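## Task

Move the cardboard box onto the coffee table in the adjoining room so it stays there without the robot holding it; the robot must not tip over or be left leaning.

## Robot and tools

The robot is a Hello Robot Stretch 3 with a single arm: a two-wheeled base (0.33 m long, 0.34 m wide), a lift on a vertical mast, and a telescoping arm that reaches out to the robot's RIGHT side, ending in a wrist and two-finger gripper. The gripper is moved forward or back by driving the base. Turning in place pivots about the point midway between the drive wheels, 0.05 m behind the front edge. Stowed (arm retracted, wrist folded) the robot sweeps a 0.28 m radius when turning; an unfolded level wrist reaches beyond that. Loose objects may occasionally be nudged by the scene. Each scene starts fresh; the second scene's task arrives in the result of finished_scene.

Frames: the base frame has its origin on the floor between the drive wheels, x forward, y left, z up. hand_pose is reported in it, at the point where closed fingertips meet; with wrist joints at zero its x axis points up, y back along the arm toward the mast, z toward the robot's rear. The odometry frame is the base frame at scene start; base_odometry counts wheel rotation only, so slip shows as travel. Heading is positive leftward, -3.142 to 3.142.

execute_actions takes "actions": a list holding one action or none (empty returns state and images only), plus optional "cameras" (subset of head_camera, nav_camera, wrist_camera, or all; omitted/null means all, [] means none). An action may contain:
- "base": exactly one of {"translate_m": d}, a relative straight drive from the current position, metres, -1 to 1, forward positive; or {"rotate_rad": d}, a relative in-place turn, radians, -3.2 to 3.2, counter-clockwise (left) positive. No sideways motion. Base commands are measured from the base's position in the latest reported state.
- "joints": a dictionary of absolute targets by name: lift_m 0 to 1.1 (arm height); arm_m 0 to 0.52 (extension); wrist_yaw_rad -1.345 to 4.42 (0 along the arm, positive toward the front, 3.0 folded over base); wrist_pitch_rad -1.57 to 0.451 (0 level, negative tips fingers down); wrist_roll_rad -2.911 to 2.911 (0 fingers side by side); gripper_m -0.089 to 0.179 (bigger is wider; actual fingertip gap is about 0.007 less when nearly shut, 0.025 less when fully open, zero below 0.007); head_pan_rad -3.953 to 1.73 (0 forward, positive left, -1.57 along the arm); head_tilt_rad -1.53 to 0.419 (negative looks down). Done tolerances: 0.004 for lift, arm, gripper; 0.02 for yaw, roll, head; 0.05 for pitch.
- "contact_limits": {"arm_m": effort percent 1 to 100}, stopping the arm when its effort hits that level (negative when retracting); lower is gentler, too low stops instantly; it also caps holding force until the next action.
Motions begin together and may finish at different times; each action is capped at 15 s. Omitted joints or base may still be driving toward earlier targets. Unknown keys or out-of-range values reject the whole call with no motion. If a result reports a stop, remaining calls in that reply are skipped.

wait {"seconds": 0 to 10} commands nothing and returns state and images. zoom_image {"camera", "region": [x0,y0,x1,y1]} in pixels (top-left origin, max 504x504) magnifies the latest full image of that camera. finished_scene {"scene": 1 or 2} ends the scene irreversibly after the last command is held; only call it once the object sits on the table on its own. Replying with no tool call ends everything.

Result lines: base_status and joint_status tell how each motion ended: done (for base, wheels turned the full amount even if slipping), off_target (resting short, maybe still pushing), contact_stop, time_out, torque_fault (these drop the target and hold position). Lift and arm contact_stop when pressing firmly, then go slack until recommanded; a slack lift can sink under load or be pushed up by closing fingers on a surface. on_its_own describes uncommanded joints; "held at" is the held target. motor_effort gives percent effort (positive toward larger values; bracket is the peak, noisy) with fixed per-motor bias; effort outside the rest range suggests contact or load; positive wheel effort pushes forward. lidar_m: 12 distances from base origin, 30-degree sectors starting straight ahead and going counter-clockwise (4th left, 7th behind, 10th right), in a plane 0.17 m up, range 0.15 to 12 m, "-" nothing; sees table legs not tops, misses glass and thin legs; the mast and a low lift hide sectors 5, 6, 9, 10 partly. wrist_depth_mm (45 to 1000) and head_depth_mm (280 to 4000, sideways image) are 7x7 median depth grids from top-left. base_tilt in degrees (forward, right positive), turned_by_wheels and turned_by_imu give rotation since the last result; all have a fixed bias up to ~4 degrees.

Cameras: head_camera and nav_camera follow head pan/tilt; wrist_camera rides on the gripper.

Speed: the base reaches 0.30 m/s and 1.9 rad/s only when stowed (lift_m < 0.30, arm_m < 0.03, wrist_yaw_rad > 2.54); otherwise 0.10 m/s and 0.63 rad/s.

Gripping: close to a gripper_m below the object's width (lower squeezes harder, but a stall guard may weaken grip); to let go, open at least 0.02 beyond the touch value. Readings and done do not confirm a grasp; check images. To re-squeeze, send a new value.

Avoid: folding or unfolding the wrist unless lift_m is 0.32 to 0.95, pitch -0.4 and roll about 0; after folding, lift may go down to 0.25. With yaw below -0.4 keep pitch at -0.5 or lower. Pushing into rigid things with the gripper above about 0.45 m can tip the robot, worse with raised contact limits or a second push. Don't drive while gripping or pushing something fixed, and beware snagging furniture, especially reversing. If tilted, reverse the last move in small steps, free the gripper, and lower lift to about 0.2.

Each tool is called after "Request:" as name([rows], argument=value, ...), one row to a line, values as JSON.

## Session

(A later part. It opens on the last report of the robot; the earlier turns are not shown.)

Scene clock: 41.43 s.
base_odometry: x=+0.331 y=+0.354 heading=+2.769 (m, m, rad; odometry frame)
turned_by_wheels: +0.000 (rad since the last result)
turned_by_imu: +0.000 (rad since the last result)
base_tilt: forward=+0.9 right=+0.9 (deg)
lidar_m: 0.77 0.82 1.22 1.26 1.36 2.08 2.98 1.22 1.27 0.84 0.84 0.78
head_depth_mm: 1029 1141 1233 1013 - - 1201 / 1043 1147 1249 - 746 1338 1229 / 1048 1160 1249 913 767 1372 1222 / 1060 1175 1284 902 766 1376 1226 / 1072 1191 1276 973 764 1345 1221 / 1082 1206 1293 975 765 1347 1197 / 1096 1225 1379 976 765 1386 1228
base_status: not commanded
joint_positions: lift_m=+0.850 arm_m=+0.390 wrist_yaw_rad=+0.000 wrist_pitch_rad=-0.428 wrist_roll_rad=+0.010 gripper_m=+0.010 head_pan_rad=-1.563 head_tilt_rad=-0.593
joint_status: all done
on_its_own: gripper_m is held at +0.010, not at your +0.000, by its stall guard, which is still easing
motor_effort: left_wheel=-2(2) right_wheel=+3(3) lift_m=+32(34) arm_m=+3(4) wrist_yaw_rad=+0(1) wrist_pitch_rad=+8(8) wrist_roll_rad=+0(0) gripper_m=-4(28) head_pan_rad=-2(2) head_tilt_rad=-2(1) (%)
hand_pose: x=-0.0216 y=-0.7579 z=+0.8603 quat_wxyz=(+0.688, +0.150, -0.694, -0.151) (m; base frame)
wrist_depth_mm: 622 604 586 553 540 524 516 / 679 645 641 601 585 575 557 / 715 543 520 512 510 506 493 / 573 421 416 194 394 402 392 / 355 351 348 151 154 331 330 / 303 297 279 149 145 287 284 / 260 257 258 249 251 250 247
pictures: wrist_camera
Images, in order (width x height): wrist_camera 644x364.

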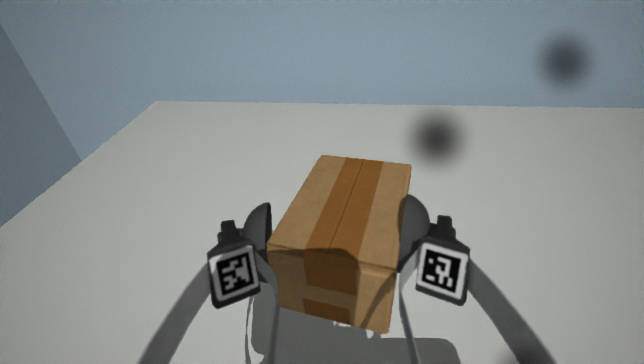

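Request:
execute_actions([
  {"joints":{"arm_m":0.0,"gripper_m":0.012,"lift_m":0.88}},
], cameras=[])

Request:
execute_actions([
  {"joints":{"wrist_yaw_rad":2.8,"head_tilt_rad":-0.5,"head_pan_rad":-0.6},"base":{"rotate_rad":3.0}},
], cameras=["wrist_camera"])

Request:
execute_actions([
  {"base":{"translate_m":1.0}},
])

Scene clock: 46.53 s.
base_odometry: x=+0.331 y=+0.354 heading=+2.769 (m, m, rad; odometry frame)
turned_by_wheels: +0.000 (rad since the last result)
turned_by_imu: +0.001 (rad since the last result)
base_tilt: forward=+0.9 right=+0.9 (deg)
lidar_m: 0.77 0.82 1.22 1.27 1.36 2.08 2.99 1.21 1.27 0.84 0.84 0.78
head_depth_mm: 1032 1139 1244 982 773 669 - / 1038 1152 1248 973 773 673 - / 1048 1161 1267 980 794 - - / 1064 1175 1269 976 792 - 1188 / 1074 1197 1269 974 768 1365 1219 / 1086 1211 1299 977 769 1362 1188 / 1093 1217 1368 972 766 1392 1216
base_status: not commanded
joint_positions: lift_m=+0.880 arm_m=+0.001 wrist_yaw_rad=+0.000 wrist_pitch_rad=-0.428 wrist_roll_rad=+0.010 gripper_m=+0.022 head_pan_rad=-1.563 head_tilt_rad=-0.593
joint_status: gripper_m off_target (ended at +0.022, target +0.012); the others done
on_its_own: gripper_m is held at +0.021, not at your +0.012, by its stall guard, which is not easing now
motor_effort: left_wheel=-2(3) right_wheel=+2(3) lift_m=+32(33) arm_m=-1(2) wrist_yaw_rad=+0(0) wrist_pitch_rad=+8(8) wrist_roll_rad=+0(0) gripper_m=-20(33) head_pan_rad=-3(2) head_tilt_rad=-3(2) (%)
hand_pose: x=-0.0216 y=-0.3691 z=+0.8902 quat_wxyz=(+0.688, +0.150, -0.694, -0.151) (m; base frame)
wrist_depth_mm: 767 910 904 901 904 819 822 / 771 - 821 794 765 772 731 / 776 627 588 580 569 556 543 / 723 478 468 195 438 452 446 / 388 396 397 151 155 374 369 / 748 933 - 151 146 329 318 / 799 - - - 993 952 979
pictures: none
No camera images: the call's "cameras" was empty. Leave "cameras" out to get every camera's image.

Scene clock: 52.27 s.
base_odometry: x=+0.331 y=+0.354 heading=-0.514 (m, m, rad; odometry frame)
turned_by_wheels: +3.000 (rad since the last result)
turned_by_imu: +3.027 (rad since the last result)
base_tilt: forward=+1.0 right=+0.8 (deg)
lidar_m: 2.98 1.21 1.23 1.25 1.13 0.81 0.77 0.79 1.05 1.27 1.31 1.73
head_depth_mm: 1293 1382 1472 1593 1737 1533 1288 / 1420 1527 1655 1805 1851 1527 1285 / 1633 1773 1919 2089 1905 1541 1280 / 1836 1997 2220 2351 1894 1529 1275 / 2076 2300 2591 2516 1908 1522 1270 / 2413 2718 3113 2518 1890 1524 1282 / 2664 2879 3098 2509 1895 1540 1275
base_status: done
joint_positions: lift_m=+0.880 arm_m=+0.001 wrist_yaw_rad=+2.798 wrist_pitch_rad=-0.428 wrist_roll_rad=+0.009 gripper_m=+0.022 head_pan_rad=-0.607 head_tilt_rad=-0.507
joint_status: all done
on_its_own: gripper_m is held at +0.021, not at your +0.012, by its stall guard, which is not easing now
motor_effort: left_wheel=-2(6) right_wheel=+2(5) lift_m=+32(32) arm_m=+0(1) wrist_yaw_rad=+3(5) wrist_pitch_rad=+8(7) wrist_roll_rad=+0(0) gripper_m=-20(19) head_pan_rad=+3(38) head_tilt_rad=+2(10) (%)
hand_pose: x=+0.0539 y=+0.0640 z=+0.8902 quat_wxyz=(+0.267, +0.709, +0.029, +0.652) (m; base frame)
wrist_depth_mm: - - - - - - - / - 806 809 748 767 757 - / - 599 595 614 - - - / - - - 196 - - - / - - - 151 155 - - / - - - 151 146 - - / - - - - 940 995 992
pictures: wrist_camera
Images, in order (width x height): wrist_camera 644x364.

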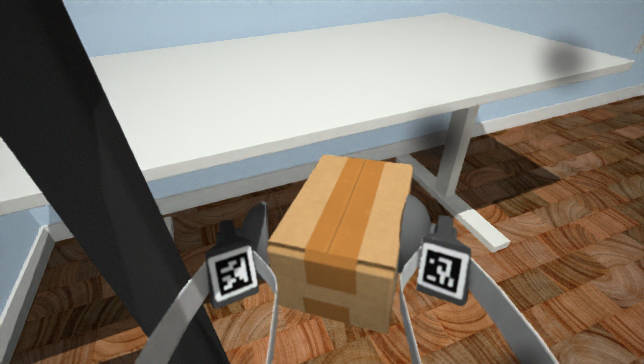

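Scene clock: 63.57 s.
base_odometry: x=+1.202 y=-0.138 heading=-0.514 (m, m, rad; odometry frame)
turned_by_wheels: +0.000 (rad since the last result)
turned_by_imu: +0.001 (rad since the last result)
base_tilt: forward=+1.0 right=+0.9 (deg)
lidar_m: 1.99 1.90 1.36 0.85 1.33 1.53 1.76 1.81 1.29 1.23 1.31 1.68
head_depth_mm: 1291 1381 1476 1587 1724 1535 1287 / 1398 1512 1636 1796 1847 1527 1278 / 1536 1654 1816 1987 1902 1536 1285 / 1727 1892 2077 2284 1923 1526 1274 / 1943 2100 2344 2502 1888 1530 1279 / 1869 2030 2214 2356 1913 1530 1277 / 1760 1877 2071 2240 1904 1520 1278
base_status: done
joint_positions: lift_m=+0.880 arm_m=+0.001 wrist_yaw_rad=+2.798 wrist_pitch_rad=-0.428 wrist_roll_rad=+0.009 gripper_m=+0.022 head_pan_rad=-0.607 head_tilt_rad=-0.507
joint_status: not commanded
on_its_own: gripper_m is held at +0.021, not at your +0.012, by its stall guard, which is not easing now
motor_effort: left_wheel=-2(3) right_wheel=+2(5) lift_m=+32(32) arm_m=-1(1) wrist_yaw_rad=+2(3) wrist_pitch_rad=+8(7) wrist_roll_rad=+0(0) gripper_m=-19(19) head_pan_rad=+3(3) head_tilt_rad=+2(2) (%)
hand_pose: x=+0.0539 y=+0.0640 z=+0.8902 quat_wxyz=(+0.267, +0.709, +0.029, +0.652) (m; base frame)
wrist_depth_mm: - - - - - - - / - 818 - - - - - / - 628 653 - - - - / - - - 195 - - - / - - - 151 155 - - / - - - 151 146 - - / - - - - 956 962 948
pictures: head_camera (sideways: a quarter turn clockwise sets it upright), nav_camera (sideways: a quarter turn counterclockwise sets it upright), wrist_camera
Images, in order (width x height): head_camera 896x504, nav_camera 672x504, wrist_camera 644x364.

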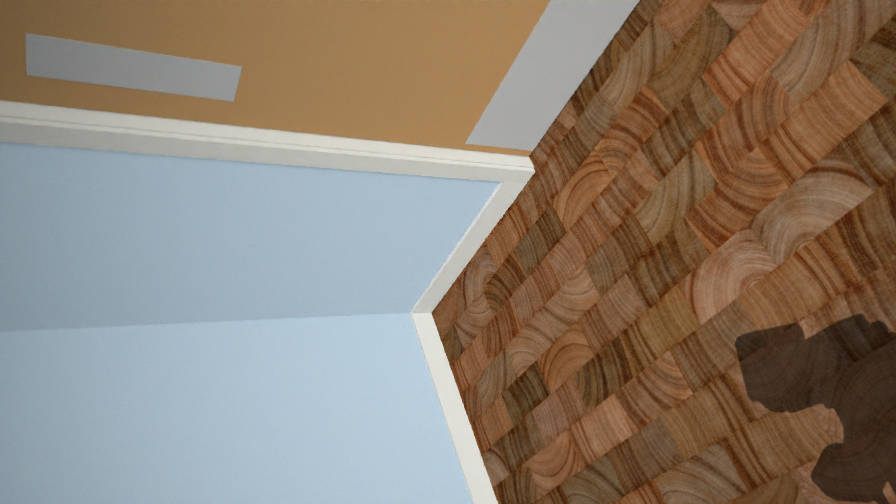

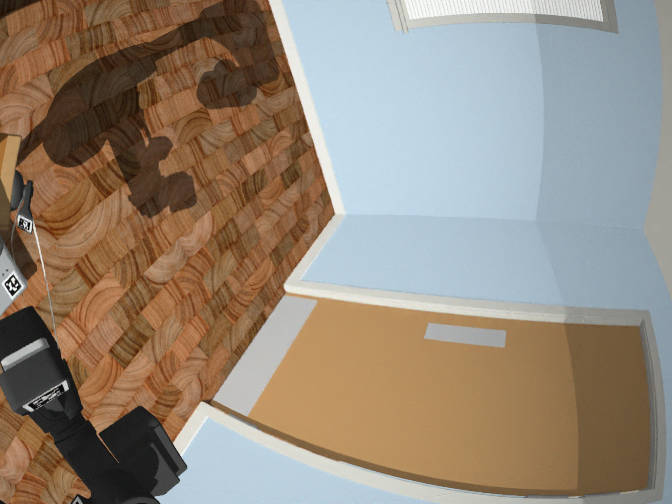

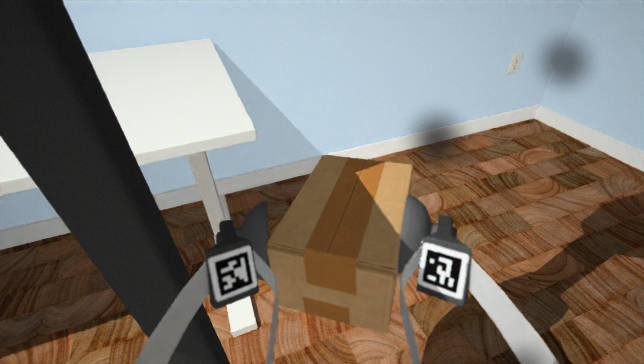

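Request:
execute_actions([
  {"base":{"translate_m":0.92}},
], cameras=[])

Request:
execute_actions([
  {"base":{"rotate_rad":-1.52},"joints":{"head_pan_rad":0,"head_tilt_rad":-0.8}},
], cameras=[])

Request:
execute_actions([
  {"base":{"translate_m":0.6}},
], cameras=["head_camera","nav_camera"])

Scene clock: 75.17 s.
base_odometry: x=+2.003 y=-0.590 heading=-0.514 (m, m, rad; odometry frame)
turned_by_wheels: +0.000 (rad since the last result)
turned_by_imu: +0.001 (rad since the last result)
base_tilt: forward=+0.9 right=+0.9 (deg)
lidar_m: 1.07 1.11 1.39 1.33 1.36 1.31 2.68 1.76 1.29 1.20 1.21 1.13
head_depth_mm: 1218 1284 1382 1494 1611 1542 1280 / 1302 1410 1553 1668 1786 1530 1278 / 1226 1347 1515 1699 1843 1532 1281 / 1130 1240 1374 1524 1715 1534 1287 / 1062 1156 1270 1405 1581 1529 1287 / 988 1071 1165 1283 1432 1508 1277 / 933 1003 1092 1189 1301 1433 1277
base_status: done
joint_positions: lift_m=+0.880 arm_m=+0.001 wrist_yaw_rad=+2.798 wrist_pitch_rad=-0.428 wrist_roll_rad=+0.009 gripper_m=+0.022 head_pan_rad=-0.607 head_tilt_rad=-0.507
joint_status: not commanded
on_its_own: gripper_m is held at +0.021, not at your +0.012, by its stall guard, which is not easing now
motor_effort: left_wheel=-2(4) right_wheel=+2(6) lift_m=+32(32) arm_m=-1(1) wrist_yaw_rad=+2(3) wrist_pitch_rad=+8(7) wrist_roll_rad=+0(0) gripper_m=-21(20) head_pan_rad=+3(3) head_tilt_rad=+2(3) (%)
hand_pose: x=+0.0539 y=+0.0640 z=+0.8902 quat_wxyz=(+0.267, +0.709, +0.029, +0.652) (m; base frame)
wrist_depth_mm: - - - - - - 859 / - - - - - - 900 / - - - - - - 929 / - - - 194 - - 982 / - - - 152 154 - - / - - - 151 145 - - / - - - - 944 948 944
pictures: none
No camera images: the call's "cameras" was empty. Leave "cameras" out to get every camera's image.

Scene clock: 78.63 s.
base_odometry: x=+2.003 y=-0.590 heading=-2.034 (m, m, rad; odometry frame)
turned_by_wheels: -1.520 (rad since the last result)
turned_by_imu: -1.533 (rad since the last result)
base_tilt: forward=+1.0 right=+0.9 (deg)
lidar_m: 1.21 1.24 1.11 1.07 1.12 1.38 1.33 1.35 1.31 2.68 1.68 1.27
head_depth_mm: 1081 1238 1462 1682 1498 1294 1142 / 1078 1240 1457 1678 1482 1298 1145 / 1076 1238 1443 1667 1482 1291 1135 / 1076 1242 1451 1667 1479 1282 1133 / 1082 1240 1460 1672 1490 1280 1141 / 1060 1212 1412 1649 1495 1293 1136 / 1038 1196 1409 1659 1495 1289 1136
base_status: done
joint_positions: lift_m=+0.880 arm_m=+0.001 wrist_yaw_rad=+2.798 wrist_pitch_rad=-0.428 wrist_roll_rad=+0.009 gripper_m=+0.022 head_pan_rad=-0.007 head_tilt_rad=-0.790
joint_status: all done
on_its_own: gripper_m is held at +0.021, not at your +0.012, by its stall guard, which is not easing now
motor_effort: left_wheel=+3(7) right_wheel=-2(4) lift_m=+33(32) arm_m=-1(1) wrist_yaw_rad=+2(2) wrist_pitch_rad=+7(8) wrist_roll_rad=+0(0) gripper_m=-20(20) head_pan_rad=+3(30) head_tilt_rad=-2(18) (%)
hand_pose: x=+0.0539 y=+0.0640 z=+0.8902 quat_wxyz=(+0.267, +0.709, +0.029, +0.652) (m; base frame)
wrist_depth_mm: - 905 916 - - - - / - 978 - - - - - / - - - - - - - / - - - 196 - - - / - - - 152 155 - - / - - - 151 145 - - / - - - 966 917 988 918
pictures: none
No camera images: the call's "cameras" was empty. Leave "cameras" out to get every camera's image.

Scene clock: 85.93 s.
base_odometry: x=+1.735 y=-1.127 heading=-2.034 (m, m, rad; odometry frame)
turned_by_wheels: +0.000 (rad since the last result)
turned_by_imu: +0.001 (rad since the last result)
base_tilt: forward=+0.9 right=+0.9 (deg)
lidar_m: 0.63 0.63 0.85 1.07 1.11 1.53 1.92 1.78 2.65 2.24 0.88 0.65
head_depth_mm: 531 611 718 874 1110 1283 1139 / 532 609 718 875 1112 1293 1133 / 532 610 716 873 1105 1289 1130 / 530 612 717 873 1104 1287 1137 / 530 610 720 871 1117 1294 1143 / 532 608 718 874 1060 1248 1132 / 530 612 689 817 1035 1254 1134
base_status: done
joint_positions: lift_m=+0.880 arm_m=+0.001 wrist_yaw_rad=+2.798 wrist_pitch_rad=-0.428 wrist_roll_rad=+0.009 gripper_m=+0.022 head_pan_rad=-0.007 head_tilt_rad=-0.790
joint_status: not commanded
on_its_own: gripper_m is held at +0.021, not at your +0.012, by its stall guard, which is not easing now
motor_effort: left_wheel=+3(8) right_wheel=-2(2) lift_m=+32(32) arm_m=-2(0) wrist_yaw_rad=+2(2) wrist_pitch_rad=+8(8) wrist_roll_rad=+0(0) gripper_m=-19(20) head_pan_rad=+3(3) head_tilt_rad=-3(3) (%)
hand_pose: x=+0.0539 y=+0.0640 z=+0.8902 quat_wxyz=(+0.267, +0.709, +0.029, +0.652) (m; base frame)
wrist_depth_mm: - 872 935 - 911 655 493 / - 931 - - - 691 509 / - - - - - 703 534 / - - - 194 933 731 559 / - - - 151 155 745 599 / - - - 151 145 734 618 / - - - 947 961 908 645
pictures: head_camera (sideways: a quarter turn clockwise sets it upright), nav_camera (sideways: a quarter turn counterclockwise sets it upright)
Images, in order (width x height): head_camera 896x504, nav_camera 672x504.

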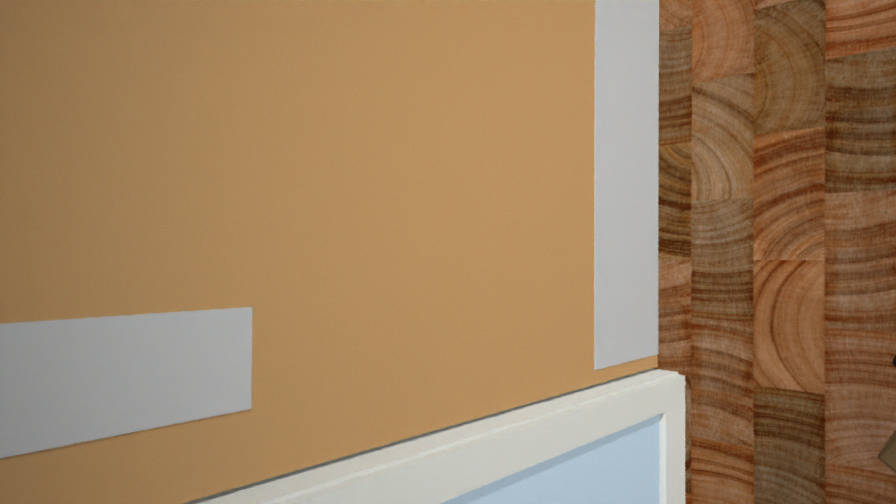

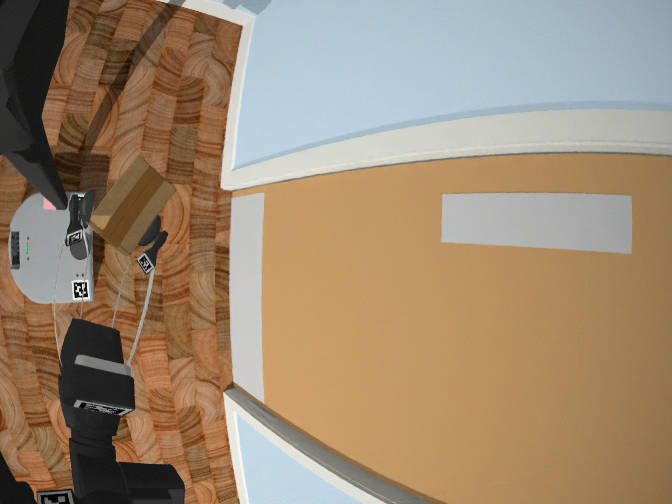

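Request:
execute_actions([
  {"base":{"rotate_rad":-0.5},"joints":{"wrist_yaw_rad":3.0}},
], cameras=[])

Request:
execute_actions([
  {"base":{"translate_m":0.25}},
], cameras=[])

Request:
execute_actions([
  {"base":{"rotate_rad":0.5},"joints":{"head_tilt_rad":-1.2}},
], cameras=["head_camera","nav_camera"])

Scene clock: 89.60 s.
base_odometry: x=+1.735 y=-1.127 heading=-2.534 (m, m, rad; odometry frame)
turned_by_wheels: -0.500 (rad since the last result)
turned_by_imu: -0.504 (rad since the last result)
base_tilt: forward=+0.9 right=+0.8 (deg)
lidar_m: 0.65 0.63 0.63 0.87 1.08 1.12 1.57 1.92 1.78 2.64 2.06 0.87
head_depth_mm: 736 835 982 1281 1483 1289 1135 / 689 805 976 1189 1450 1287 1138 / 651 753 896 1114 1396 1292 1135 / 615 706 833 1010 1290 1288 1141 / 584 666 776 927 1160 1283 1141 / 554 627 725 857 1048 1238 1139 / 530 596 682 798 962 1204 1140
base_status: done
joint_positions: lift_m=+0.880 arm_m=+0.001 wrist_yaw_rad=+2.998 wrist_pitch_rad=-0.428 wrist_roll_rad=+0.009 gripper_m=+0.022 head_pan_rad=-0.007 head_tilt_rad=-0.790
joint_status: all done
on_its_own: gripper_m is held at +0.021, not at your +0.012, by its stall guard, which is not easing now
motor_effort: left_wheel=+3(7) right_wheel=-2(5) lift_m=+33(32) arm_m=-1(2) wrist_yaw_rad=+2(3) wrist_pitch_rad=+8(8) wrist_roll_rad=+0(0) gripper_m=-20(19) head_pan_rad=+3(3) head_tilt_rad=-3(3) (%)
hand_pose: x=+0.0107 y=+0.0748 z=+0.8902 quat_wxyz=(+0.200, +0.703, +0.100, +0.675) (m; base frame)
wrist_depth_mm: 792 - - - 692 538 497 / 812 881 - - 748 594 520 / 866 - - - 818 637 535 / 906 - - 195 780 706 578 / - - - 151 154 754 611 / - - - 150 145 788 643 / - - - - 941 925 675
pictures: none
No camera images: the call's "cameras" was empty. Leave "cameras" out to get every camera's image.

Scene clock: 93.33 s.
base_odometry: x=+1.529 y=-1.270 heading=-2.534 (m, m, rad; odometry frame)
turned_by_wheels: +0.000 (rad since the last result)
turned_by_imu: +0.001 (rad since the last result)
base_tilt: forward=+0.8 right=+0.9 (deg)
lidar_m: 0.42 0.41 0.43 0.53 1.20 1.24 1.75 2.14 1.91 2.65 1.29 0.57
head_depth_mm: 462 547 671 826 1084 1293 1147 / 434 508 614 776 1037 1263 1139 / 410 473 565 697 916 1237 1141 / 387 444 523 636 812 1115 1146 / 367 419 487 583 724 961 1137 / 349 395 455 538 658 851 1102 / 332 374 428 501 603 756 1016
base_status: done
joint_positions: lift_m=+0.880 arm_m=+0.001 wrist_yaw_rad=+2.998 wrist_pitch_rad=-0.428 wrist_roll_rad=+0.009 gripper_m=+0.022 head_pan_rad=-0.007 head_tilt_rad=-0.790
joint_status: not commanded
on_its_own: gripper_m is held at +0.021, not at your +0.012, by its stall guard, which is not easing now
motor_effort: left_wheel=+2(9) right_wheel=-2(2) lift_m=+32(32) arm_m=-1(1) wrist_yaw_rad=+2(3) wrist_pitch_rad=+7(8) wrist_roll_rad=+0(0) gripper_m=-19(20) head_pan_rad=+4(3) head_tilt_rad=-3(3) (%)
hand_pose: x=+0.0106 y=+0.0748 z=+0.8902 quat_wxyz=(+0.200, +0.703, +0.100, +0.675) (m; base frame)
wrist_depth_mm: 871 - 927 637 485 398 330 / 892 - - 695 529 418 345 / 954 - - 795 579 452 363 / - - - 194 573 480 378 / - - - 151 154 515 400 / - - - 150 145 530 424 / - - - - 806 633 455
pictures: none
No camera images: the call's "cameras" was empty. Leave "cameras" out to get every camera's image.

Scene clock: 95.20 s.
base_odometry: x=+1.529 y=-1.270 heading=-2.034 (m, m, rad; odometry frame)
turned_by_wheels: +0.500 (rad since the last result)
turned_by_imu: +0.505 (rad since the last result)
base_tilt: forward=+0.9 right=+1.0 (deg)
lidar_m: 0.41 0.43 0.52 1.18 1.23 1.70 2.15 1.91 2.65 1.40 0.58 0.43
head_depth_mm: 423 533 718 1106 1266 1197 - / 423 532 720 1104 1267 1193 - / 422 532 720 1113 1260 1212 - / 424 533 718 1108 1259 1213 - / 424 533 720 1109 1273 365 - / 423 534 717 1103 1276 346 338 / 424 534 719 1030 1273 351 1125
base_status: done
joint_positions: lift_m=+0.880 arm_m=+0.001 wrist_yaw_rad=+2.998 wrist_pitch_rad=-0.428 wrist_roll_rad=+0.009 gripper_m=+0.022 head_pan_rad=-0.007 head_tilt_rad=-1.185
joint_status: all done
on_its_own: gripper_m is held at +0.021, not at your +0.012, by its stall guard, which is not easing now
motor_effort: left_wheel=-2(4) right_wheel=+3(5) lift_m=+33(33) arm_m=-1(1) wrist_yaw_rad=+2(2) wrist_pitch_rad=+8(7) wrist_roll_rad=+0(0) gripper_m=-20(19) head_pan_rad=+3(3) head_tilt_rad=-4(22) (%)
hand_pose: x=+0.0106 y=+0.0748 z=+0.8902 quat_wxyz=(+0.200, +0.703, +0.100, +0.675) (m; base frame)
wrist_depth_mm: - - - - 919 551 397 / - - - - 965 557 419 / - - - - - 578 446 / - - - 194 775 568 452 / - - - 151 156 626 454 / - - - 151 146 624 467 / - - - - 911 745 469
pictures: head_camera (sideways: a quarter turn clockwise sets it upright), nav_camera (sideways: a quarter turn counterclockwise sets it upright)
Images, in order (width x height): head_camera 896x504, nav_camera 672x504.

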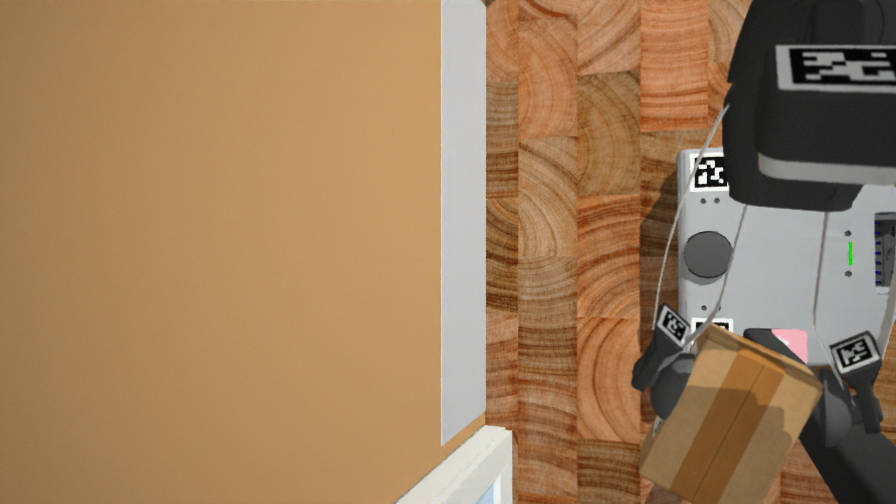

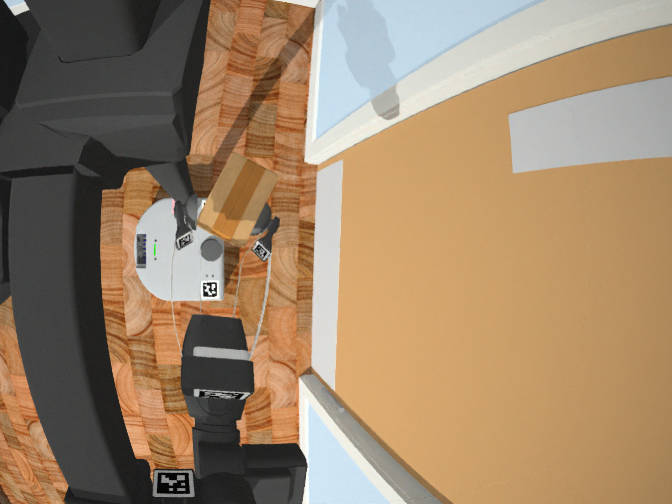

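Request:
execute_actions([
  {"base":{"translate_m":0.5}},
], cameras=["head_camera","nav_camera"])

Scene clock: 101.73 s.
base_odometry: x=+1.306 y=-1.717 heading=-2.034 (m, m, rad; odometry frame)
turned_by_wheels: +0.000 (rad since the last result)
turned_by_imu: -0.015 (rad since the last result)
base_tilt: forward=+0.8 right=+0.9 (deg)
lidar_m: 0.15 0.18 0.39 0.35 0.36 1.67 2.64 2.36 2.68 0.22 0.15 -
head_depth_mm: - - - - 379 848 - / - - - 302 452 1110 - / - - - 326 560 1212 - / - - - 347 734 1215 - / - - - 388 1058 362 - / - - 308 466 1244 346 338 / - - 328 579 1262 351 997
base_status: done
joint_positions: lift_m=+0.880 arm_m=+0.001 wrist_yaw_rad=+2.998 wrist_pitch_rad=-0.432 wrist_roll_rad=+0.010 gripper_m=+0.022 head_pan_rad=-0.006 head_tilt_rad=-1.187
joint_status: not commanded
on_its_own: gripper_m is held at +0.021, not at your +0.012, by its stall guard, which is not easing now
motor_effort: left_wheel=+1(25) right_wheel=-1(24) lift_m=+30(32) arm_m=-1(0) wrist_yaw_rad=+2(39) wrist_pitch_rad=+9(9) wrist_roll_rad=+0(0) gripper_m=-19(22) head_pan_rad=+3(3) head_tilt_rad=-4(5) (%)
hand_pose: x=+0.0107 y=+0.0745 z=+0.8895 quat_wxyz=(+0.202, +0.703, +0.101, +0.675) (m; base frame)
wrist_depth_mm: - - 339 - - - 264 / - - 373 - - - 252 / - - 415 - - - 242 / - - 461 195 - 442 231 / - - - 151 155 399 222 / - - - 151 145 333 212 / - - - 818 932 416 204
pictures: head_camera (sideways: a quarter turn clockwise sets it upright), nav_camera (sideways: a quarter turn counterclockwise sets it upright)
Images, in order (width x height): head_camera 896x504, nav_camera 672x504.

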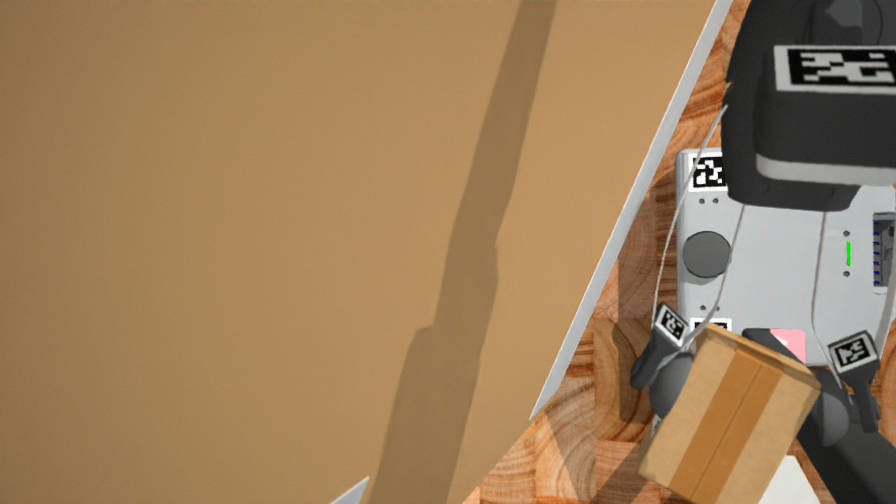

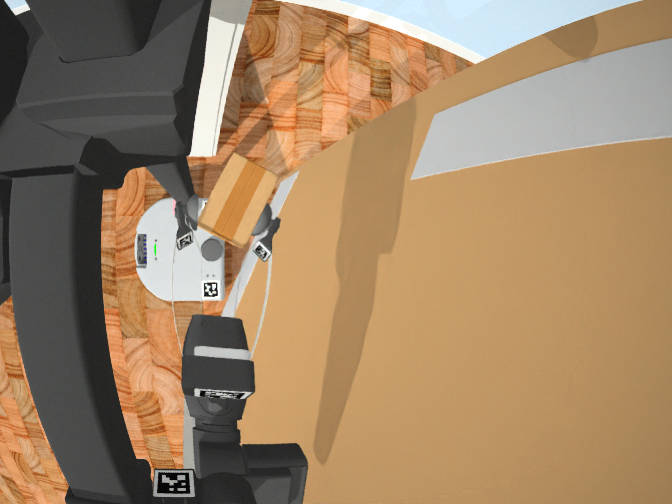

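Request:
execute_actions([
  {"base":{"rotate_rad":0.15}},
], cameras=[])

Request:
execute_actions([
  {"base":{"translate_m":0.35},"joints":{"head_tilt_rad":-0.9}},
], cameras=["head_camera","nav_camera"])

Scene clock: 104.93 s.
base_odometry: x=+1.306 y=-1.717 heading=-1.884 (m, m, rad; odometry frame)
turned_by_wheels: +0.150 (rad since the last result)
turned_by_imu: +0.120 (rad since the last result)
base_tilt: forward=+0.9 right=+1.0 (deg)
lidar_m: 0.15 0.20 1.20 0.34 1.27 1.91 2.36 2.36 0.55 0.20 0.15 -
head_depth_mm: - - - - 361 669 - / - - - 302 443 957 - / - - - 332 572 1211 - / - - - 369 814 1214 - / - - 307 456 1231 363 - / - - 339 594 1265 347 338 / - - 373 1312 1279 351 1129
base_status: done
joint_positions: lift_m=+0.880 arm_m=+0.001 wrist_yaw_rad=+2.999 wrist_pitch_rad=-0.432 wrist_roll_rad=+0.010 gripper_m=+0.022 head_pan_rad=-0.006 head_tilt_rad=-1.187
joint_status: not commanded
on_its_own: gripper_m is held at +0.021, not at your +0.012, by its stall guard, which is not easing now
motor_effort: left_wheel=-1(7) right_wheel=+5(19) lift_m=+29(29) arm_m=+1(1) wrist_yaw_rad=+2(20) wrist_pitch_rad=+9(9) wrist_roll_rad=+0(0) gripper_m=-20(19) head_pan_rad=+3(3) head_tilt_rad=-4(4) (%)
hand_pose: x=+0.0104 y=+0.0746 z=+0.8895 quat_wxyz=(+0.201, +0.703, +0.101, +0.675) (m; base frame)
wrist_depth_mm: - - 350 358 - - - / - - 381 394 - - - / - - 431 437 - - 309 / - - 477 194 - - 287 / - - - 151 154 - 265 / - - - 150 146 413 249 / - - - 788 931 524 233
pictures: none
No camera images: the call's "cameras" was empty. Leave "cameras" out to get every camera's image.

Scene clock: 109.53 s.
base_odometry: x=+1.198 y=-2.050 heading=-1.884 (m, m, rad; odometry frame)
turned_by_wheels: +0.000 (rad since the last result)
turned_by_imu: -0.003 (rad since the last result)
base_tilt: forward=+1.0 right=+0.9 (deg)
lidar_m: 0.29 1.47 1.16 0.97 0.46 0.49 2.71 0.75 0.28 0.21 0.20 0.21
head_depth_mm: - - - 305 347 412 504 / 1619 1800 312 361 431 532 693 / 1638 1914 1861 1526 584 750 1064 / 1633 1922 1869 1594 1397 1242 1107 / 1661 1937 1850 1595 1399 1236 1113 / 1702 1986 1864 1603 1391 1240 1118 / 1704 2008 1853 1593 1395 1236 1119
base_status: done
joint_positions: lift_m=+0.880 arm_m=+0.001 wrist_yaw_rad=+2.999 wrist_pitch_rad=-0.432 wrist_roll_rad=+0.010 gripper_m=+0.022 head_pan_rad=-0.006 head_tilt_rad=-0.902
joint_status: all done
on_its_own: gripper_m is held at +0.021, not at your +0.012, by its stall guard, which is not easing now
motor_effort: left_wheel=+0(4) right_wheel=+2(17) lift_m=+30(29) arm_m=+1(2) wrist_yaw_rad=+1(15) wrist_pitch_rad=+9(9) wrist_roll_rad=+0(0) gripper_m=-20(20) head_pan_rad=+3(3) head_tilt_rad=+1(15) (%)
hand_pose: x=+0.0104 y=+0.0746 z=+0.8895 quat_wxyz=(+0.201, +0.703, +0.101, +0.675) (m; base frame)
wrist_depth_mm: 403 - - - - - - / 390 523 - - - - - / 392 519 - - - - - / 438 546 - 195 - - - / 497 553 - 151 155 - - / - 591 - 151 145 - - / - 705 852 - 911 948 937
pictures: head_camera (sideways: a quarter turn clockwise sets it upright), nav_camera (sideways: a quarter turn counterclockwise sets it upright)
Images, in order (width x height): head_camera 896x504, nav_camera 672x504.

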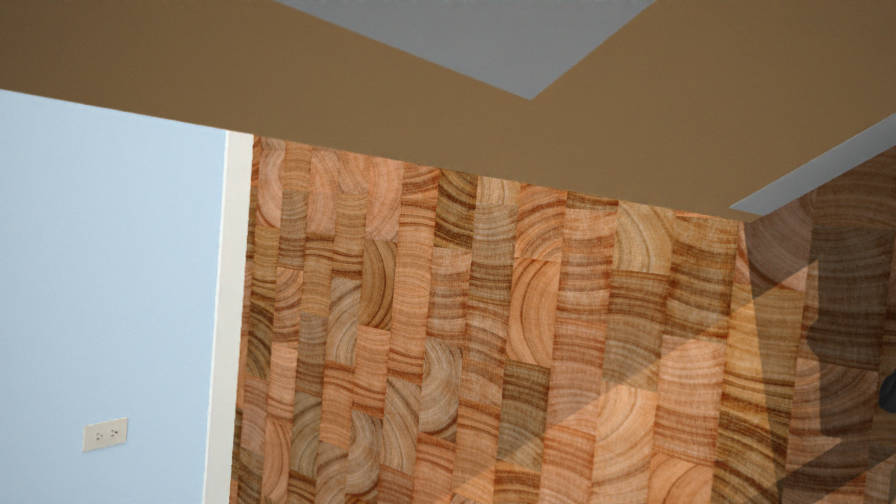

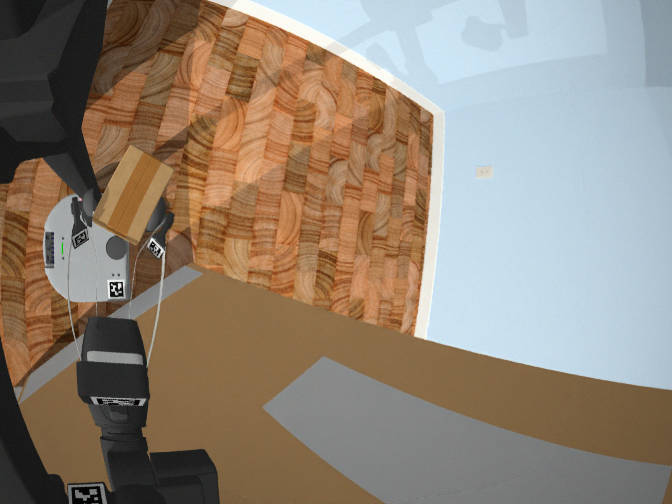

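Request:
execute_actions([
  {"base":{"translate_m":0.55},"joints":{"head_tilt_rad":-0.4,"head_pan_rad":1.2}},
], cameras=["head_camera","nav_camera"])

Request:
execute_actions([
  {"joints":{"head_pan_rad":-1.0}},
], cameras=["head_camera","nav_camera"])

Scene clock: 116.70 s.
base_odometry: x=+1.029 y=-2.573 heading=-1.884 (m, m, rad; odometry frame)
turned_by_wheels: +0.000 (rad since the last result)
turned_by_imu: -0.012 (rad since the last result)
base_tilt: forward=+1.0 right=+1.0 (deg)
lidar_m: 1.23 1.32 1.11 1.09 1.16 0.91 3.21 0.25 1.41 2.06 1.60 1.24
head_depth_mm: 1043 1131 1247 1367 1520 1649 1371 / 1016 1098 1198 1316 1473 1596 1375 / 975 1056 1161 1273 1400 1548 1366 / 952 1027 1109 1217 1349 1515 1374 / 929 999 1075 1180 1290 1437 1358 / 904 968 1050 1136 1256 1388 1366 / 882 941 1018 1094 1201 1328 1363
base_status: done
joint_positions: lift_m=+0.880 arm_m=+0.001 wrist_yaw_rad=+3.000 wrist_pitch_rad=-0.434 wrist_roll_rad=+0.010 gripper_m=+0.022 head_pan_rad=+1.194 head_tilt_rad=-0.406
joint_status: all done
on_its_own: gripper_m is held at +0.021, not at your +0.012, by its stall guard, which is not easing now
motor_effort: left_wheel=-2(17) right_wheel=+0(30) lift_m=+28(29) arm_m=+2(3) wrist_yaw_rad=-1(45) wrist_pitch_rad=+9(9) wrist_roll_rad=+0(0) gripper_m=-20(20) head_pan_rad=+3(37) head_tilt_rad=+2(23) (%)
hand_pose: x=+0.0101 y=+0.0744 z=+0.8891 quat_wxyz=(+0.201, +0.703, +0.102, +0.675) (m; base frame)
wrist_depth_mm: - - - - - - - / - - - - - - - / - - - - - - - / - - - 195 - - - / - - - 151 155 - - / - - - 150 145 - - / 956 - - - 932 963 967
pictures: head_camera (sideways: a quarter turn clockwise sets it upright), nav_camera (sideways: a quarter turn counterclockwise sets it upright)
Images, in order (width x height): head_camera 896x504, nav_camera 672x504.

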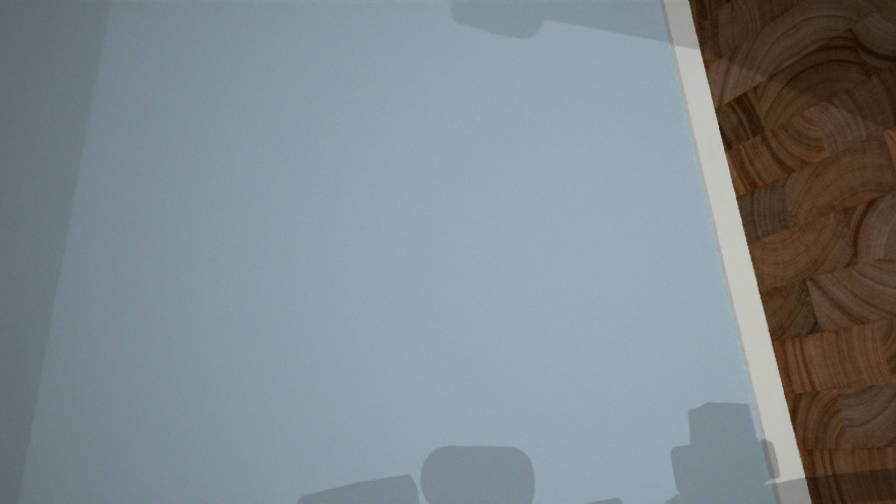

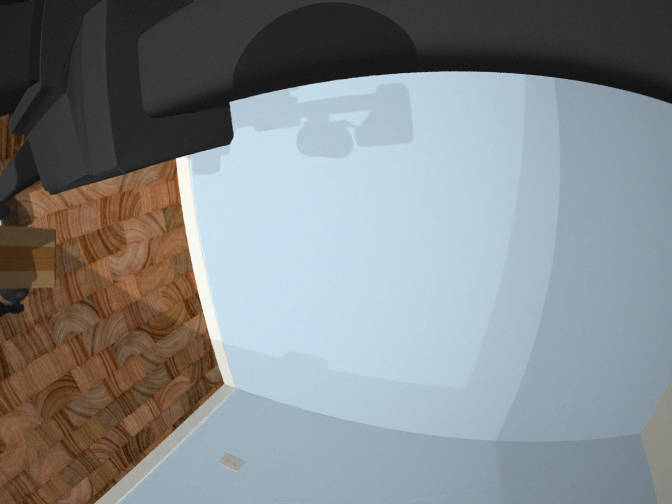

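Scene clock: 118.23 s.
base_odometry: x=+1.029 y=-2.573 heading=-1.884 (m, m, rad; odometry frame)
turned_by_wheels: +0.000 (rad since the last result)
turned_by_imu: +0.000 (rad since the last result)
base_tilt: forward=+1.0 right=+1.0 (deg)
lidar_m: 1.22 1.31 1.11 1.09 1.16 0.92 3.22 0.25 1.41 2.07 1.60 1.25
head_depth_mm: 2387 2517 2740 2467 2187 1693 1366 / 2245 2474 2729 2920 2195 1674 1365 / 1950 2105 2284 2586 2144 1674 1364 / 1684 1829 1986 2172 2154 1689 1352 / 1515 1610 1749 1879 2001 1676 1359 / 1362 1451 1535 1655 1789 1685 1356 / 1238 1304 1393 1472 1575 1623 1357
base_status: not commanded
joint_positions: lift_m=+0.880 arm_m=+0.001 wrist_yaw_rad=+3.000 wrist_pitch_rad=-0.434 wrist_roll_rad=+0.010 gripper_m=+0.022 head_pan_rad=-0.993 head_tilt_rad=-0.406
joint_status: all done
on_its_own: gripper_m is held at +0.021, not at your +0.012, by its stall guard, which is not easing now
motor_effort: left_wheel=-2(3) right_wheel=+0(0) lift_m=+29(29) arm_m=+2(2) wrist_yaw_rad=+0(0) wrist_pitch_rad=+10(9) wrist_roll_rad=+0(0) gripper_m=-19(19) head_pan_rad=-3(38) head_tilt_rad=+2(2) (%)
hand_pose: x=+0.0101 y=+0.0744 z=+0.8891 quat_wxyz=(+0.201, +0.703, +0.102, +0.675) (m; base frame)
wrist_depth_mm: - - - - - - - / - - - - - - - / - - - - - - - / - - - 195 - - - / - - - 151 155 - - / - - - 151 146 - - / 948 - - - 954 940 926
pictures: head_camera (sideways: a quarter turn clockwise sets it upright), nav_camera (sideways: a quarter turn counterclockwise sets it upright)
Images, in order (width x height): head_camera 896x504, nav_camera 672x504.

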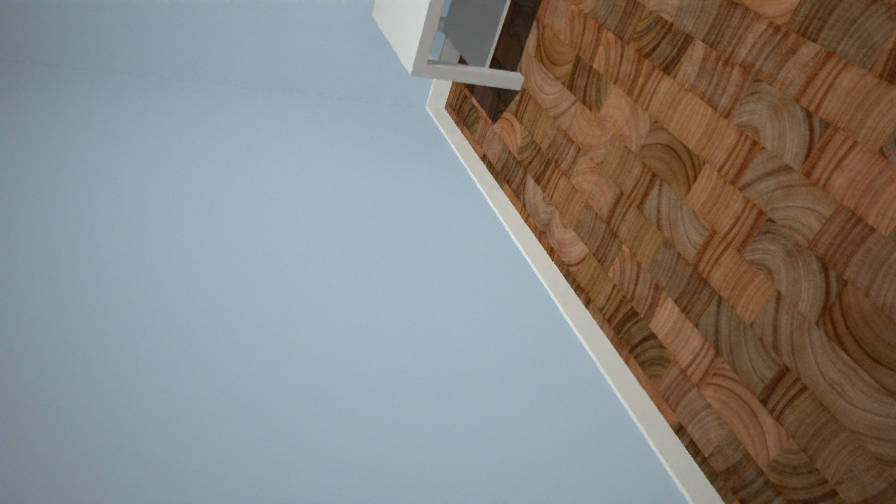

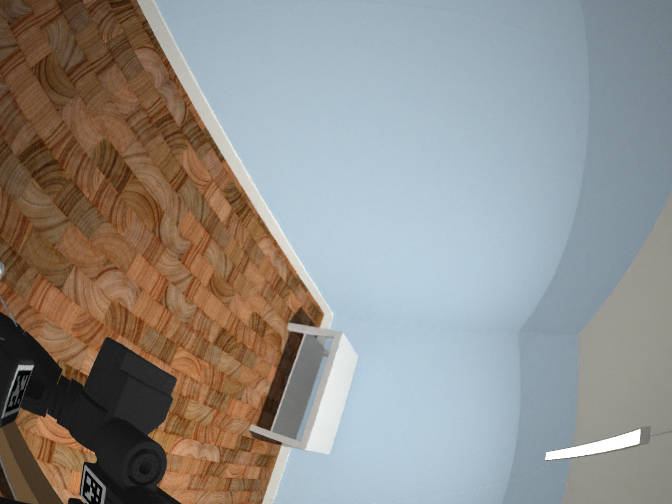

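Request:
execute_actions([
  {"base":{"translate_m":0.5}},
], cameras=[])

Request:
execute_actions([
  {"base":{"rotate_rad":-1.65},"joints":{"head_pan_rad":0,"head_tilt_rad":-0.6}},
], cameras=[])

Request:
execute_actions([
  {"base":{"translate_m":1.0}},
], cameras=["head_camera","nav_camera"])

Scene clock: 126.47 s.
base_odometry: x=+0.874 y=-3.049 heading=-1.884 (m, m, rad; odometry frame)
turned_by_wheels: +0.000 (rad since the last result)
turned_by_imu: +0.001 (rad since the last result)
base_tilt: forward=+1.0 right=+0.9 (deg)
lidar_m: 0.73 0.78 1.06 1.04 1.11 1.39 1.40 1.54 2.17 2.11 0.95 0.74
head_depth_mm: 1545 1750 2015 2368 2186 1663 1380 / 1296 1445 1618 1847 2008 1686 1370 / 1121 1224 1359 1508 1697 1668 1369 / 988 1069 1154 1270 1404 1526 1359 / 883 939 1016 1098 1193 1314 1324 / 796 845 900 969 1044 1132 1229 / 725 762 812 862 927 994 1075
base_status: done
joint_positions: lift_m=+0.880 arm_m=+0.001 wrist_yaw_rad=+3.000 wrist_pitch_rad=-0.434 wrist_roll_rad=+0.010 gripper_m=+0.022 head_pan_rad=-0.993 head_tilt_rad=-0.406
joint_status: not commanded
on_its_own: gripper_m is held at +0.021, not at your +0.012, by its stall guard, which is not easing now
motor_effort: left_wheel=+1(5) right_wheel=+0(4) lift_m=+29(29) arm_m=+3(2) wrist_yaw_rad=+0(0) wrist_pitch_rad=+10(10) wrist_roll_rad=+0(0) gripper_m=-20(20) head_pan_rad=-3(2) head_tilt_rad=+2(1) (%)
hand_pose: x=+0.0101 y=+0.0744 z=+0.8891 quat_wxyz=(+0.201, +0.703, +0.102, +0.675) (m; base frame)
wrist_depth_mm: 993 - 972 961 - - 814 / - - - - - - 810 / - - - - - - 822 / - - - 194 - - 848 / - - - 152 155 - 845 / - - - 151 146 - 877 / - - - - 973 977 857
pictures: none
No camera images: the call's "cameras" was empty. Leave "cameras" out to get every camera's image.

Scene clock: 130.20 s.
base_odometry: x=+0.874 y=-3.049 heading=+2.749 (m, m, rad; odometry frame)
turned_by_wheels: -1.650 (rad since the last result)
turned_by_imu: -1.664 (rad since the last result)
base_tilt: forward=+0.9 right=+0.9 (deg)
lidar_m: 2.15 1.02 0.75 0.73 0.76 1.05 1.04 1.09 1.43 1.22 1.41 2.00
head_depth_mm: 2338 2603 2833 2218 1750 1447 1223 / 2332 2550 2591 2243 1748 1437 1222 / 2345 2576 2550 2233 1740 1435 1222 / 2348 2549 2563 2220 1748 1437 1218 / 2368 2548 2411 2191 1746 1431 1225 / 2340 2608 2786 2207 1727 1430 1217 / 2234 2253 2224 2097 1731 1435 1226
base_status: done
joint_positions: lift_m=+0.880 arm_m=+0.001 wrist_yaw_rad=+3.000 wrist_pitch_rad=-0.434 wrist_roll_rad=+0.010 gripper_m=+0.022 head_pan_rad=-0.007 head_tilt_rad=-0.592
joint_status: all done
on_its_own: gripper_m is held at +0.021, not at your +0.012, by its stall guard, which is not easing now
motor_effort: left_wheel=+3(8) right_wheel=-2(4) lift_m=+28(29) arm_m=+1(2) wrist_yaw_rad=+0(0) wrist_pitch_rad=+9(10) wrist_roll_rad=+0(0) gripper_m=-19(20) head_pan_rad=+3(35) head_tilt_rad=-3(14) (%)
hand_pose: x=+0.0101 y=+0.0744 z=+0.8891 quat_wxyz=(+0.201, +0.703, +0.102, +0.675) (m; base frame)
wrist_depth_mm: 631 - 661 685 735 724 756 / 691 728 742 746 772 812 854 / 760 802 824 853 878 914 938 / 850 896 944 195 971 - - / 952 - - 152 155 - - / - - - 151 146 - - / - - - - 965 938 920
pictures: none
No camera images: the call's "cameras" was empty. Leave "cameras" out to get every camera's image.

Scene clock: 141.50 s.
base_odometry: x=-0.050 y=-2.667 heading=+2.749 (m, m, rad; odometry frame)
turned_by_wheels: +0.000 (rad since the last result)
turned_by_imu: +0.002 (rad since the last result)
base_tilt: forward=+0.9 right=+1.0 (deg)
lidar_m: 1.17 1.00 0.74 0.72 0.74 1.03 2.04 1.97 1.49 1.40 1.46 1.23
head_depth_mm: 1452 1620 1790 1498 1629 1443 1226 / 1450 1615 1778 1499 1644 1440 1221 / 1456 1628 1785 1516 1646 1431 1219 / 1461 1609 1797 1506 1643 1442 1229 / 1456 1619 1786 1491 1643 1435 1222 / 1463 1623 1804 1562 1646 1433 1217 / 1459 1638 1832 1997 1730 1432 1221
base_status: done
joint_positions: lift_m=+0.880 arm_m=+0.001 wrist_yaw_rad=+3.000 wrist_pitch_rad=-0.434 wrist_roll_rad=+0.010 gripper_m=+0.022 head_pan_rad=-0.007 head_tilt_rad=-0.593
joint_status: not commanded
on_its_own: gripper_m is held at +0.021, not at your +0.012, by its stall guard, which is not easing now
motor_effort: left_wheel=+3(7) right_wheel=-2(2) lift_m=+29(29) arm_m=+2(1) wrist_yaw_rad=+0(0) wrist_pitch_rad=+9(10) wrist_roll_rad=+0(0) gripper_m=-20(20) head_pan_rad=+3(3) head_tilt_rad=-2(2) (%)
hand_pose: x=+0.0101 y=+0.0744 z=+0.8891 quat_wxyz=(+0.201, +0.703, +0.102, +0.675) (m; base frame)
wrist_depth_mm: 641 - 658 682 690 699 753 / 695 725 739 747 777 797 808 / 756 760 795 826 852 894 939 / 836 879 908 194 952 - - / 924 - - 151 154 - - / - - - 151 147 - - / - - - - 954 943 959
pictures: head_camera (sideways: a quarter turn clockwise sets it upright), nav_camera (sideways: a quarter turn counterclockwise sets it upright)
Images, in order (width x height): head_camera 896x504, nav_camera 672x504.

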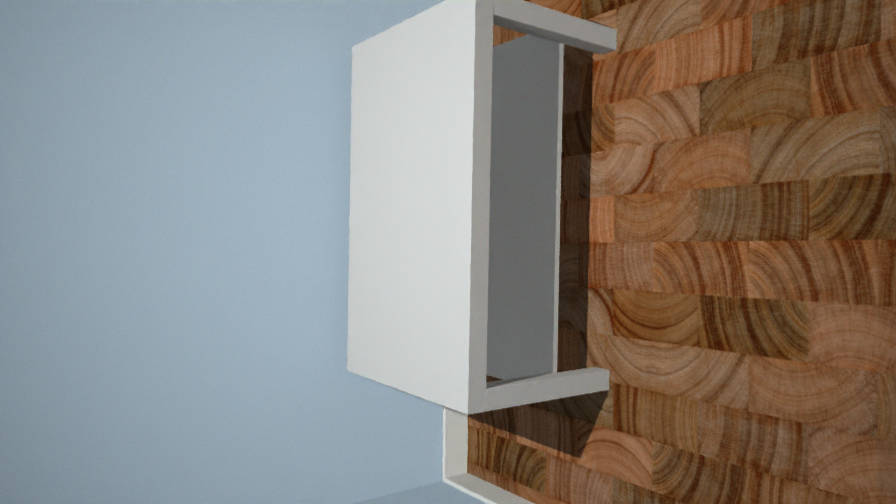

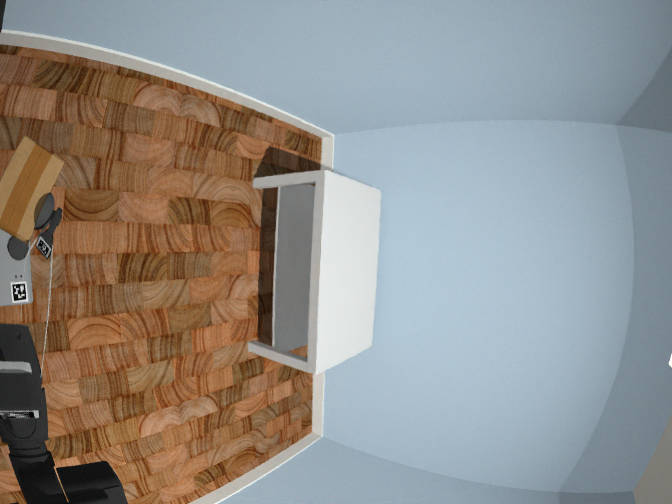

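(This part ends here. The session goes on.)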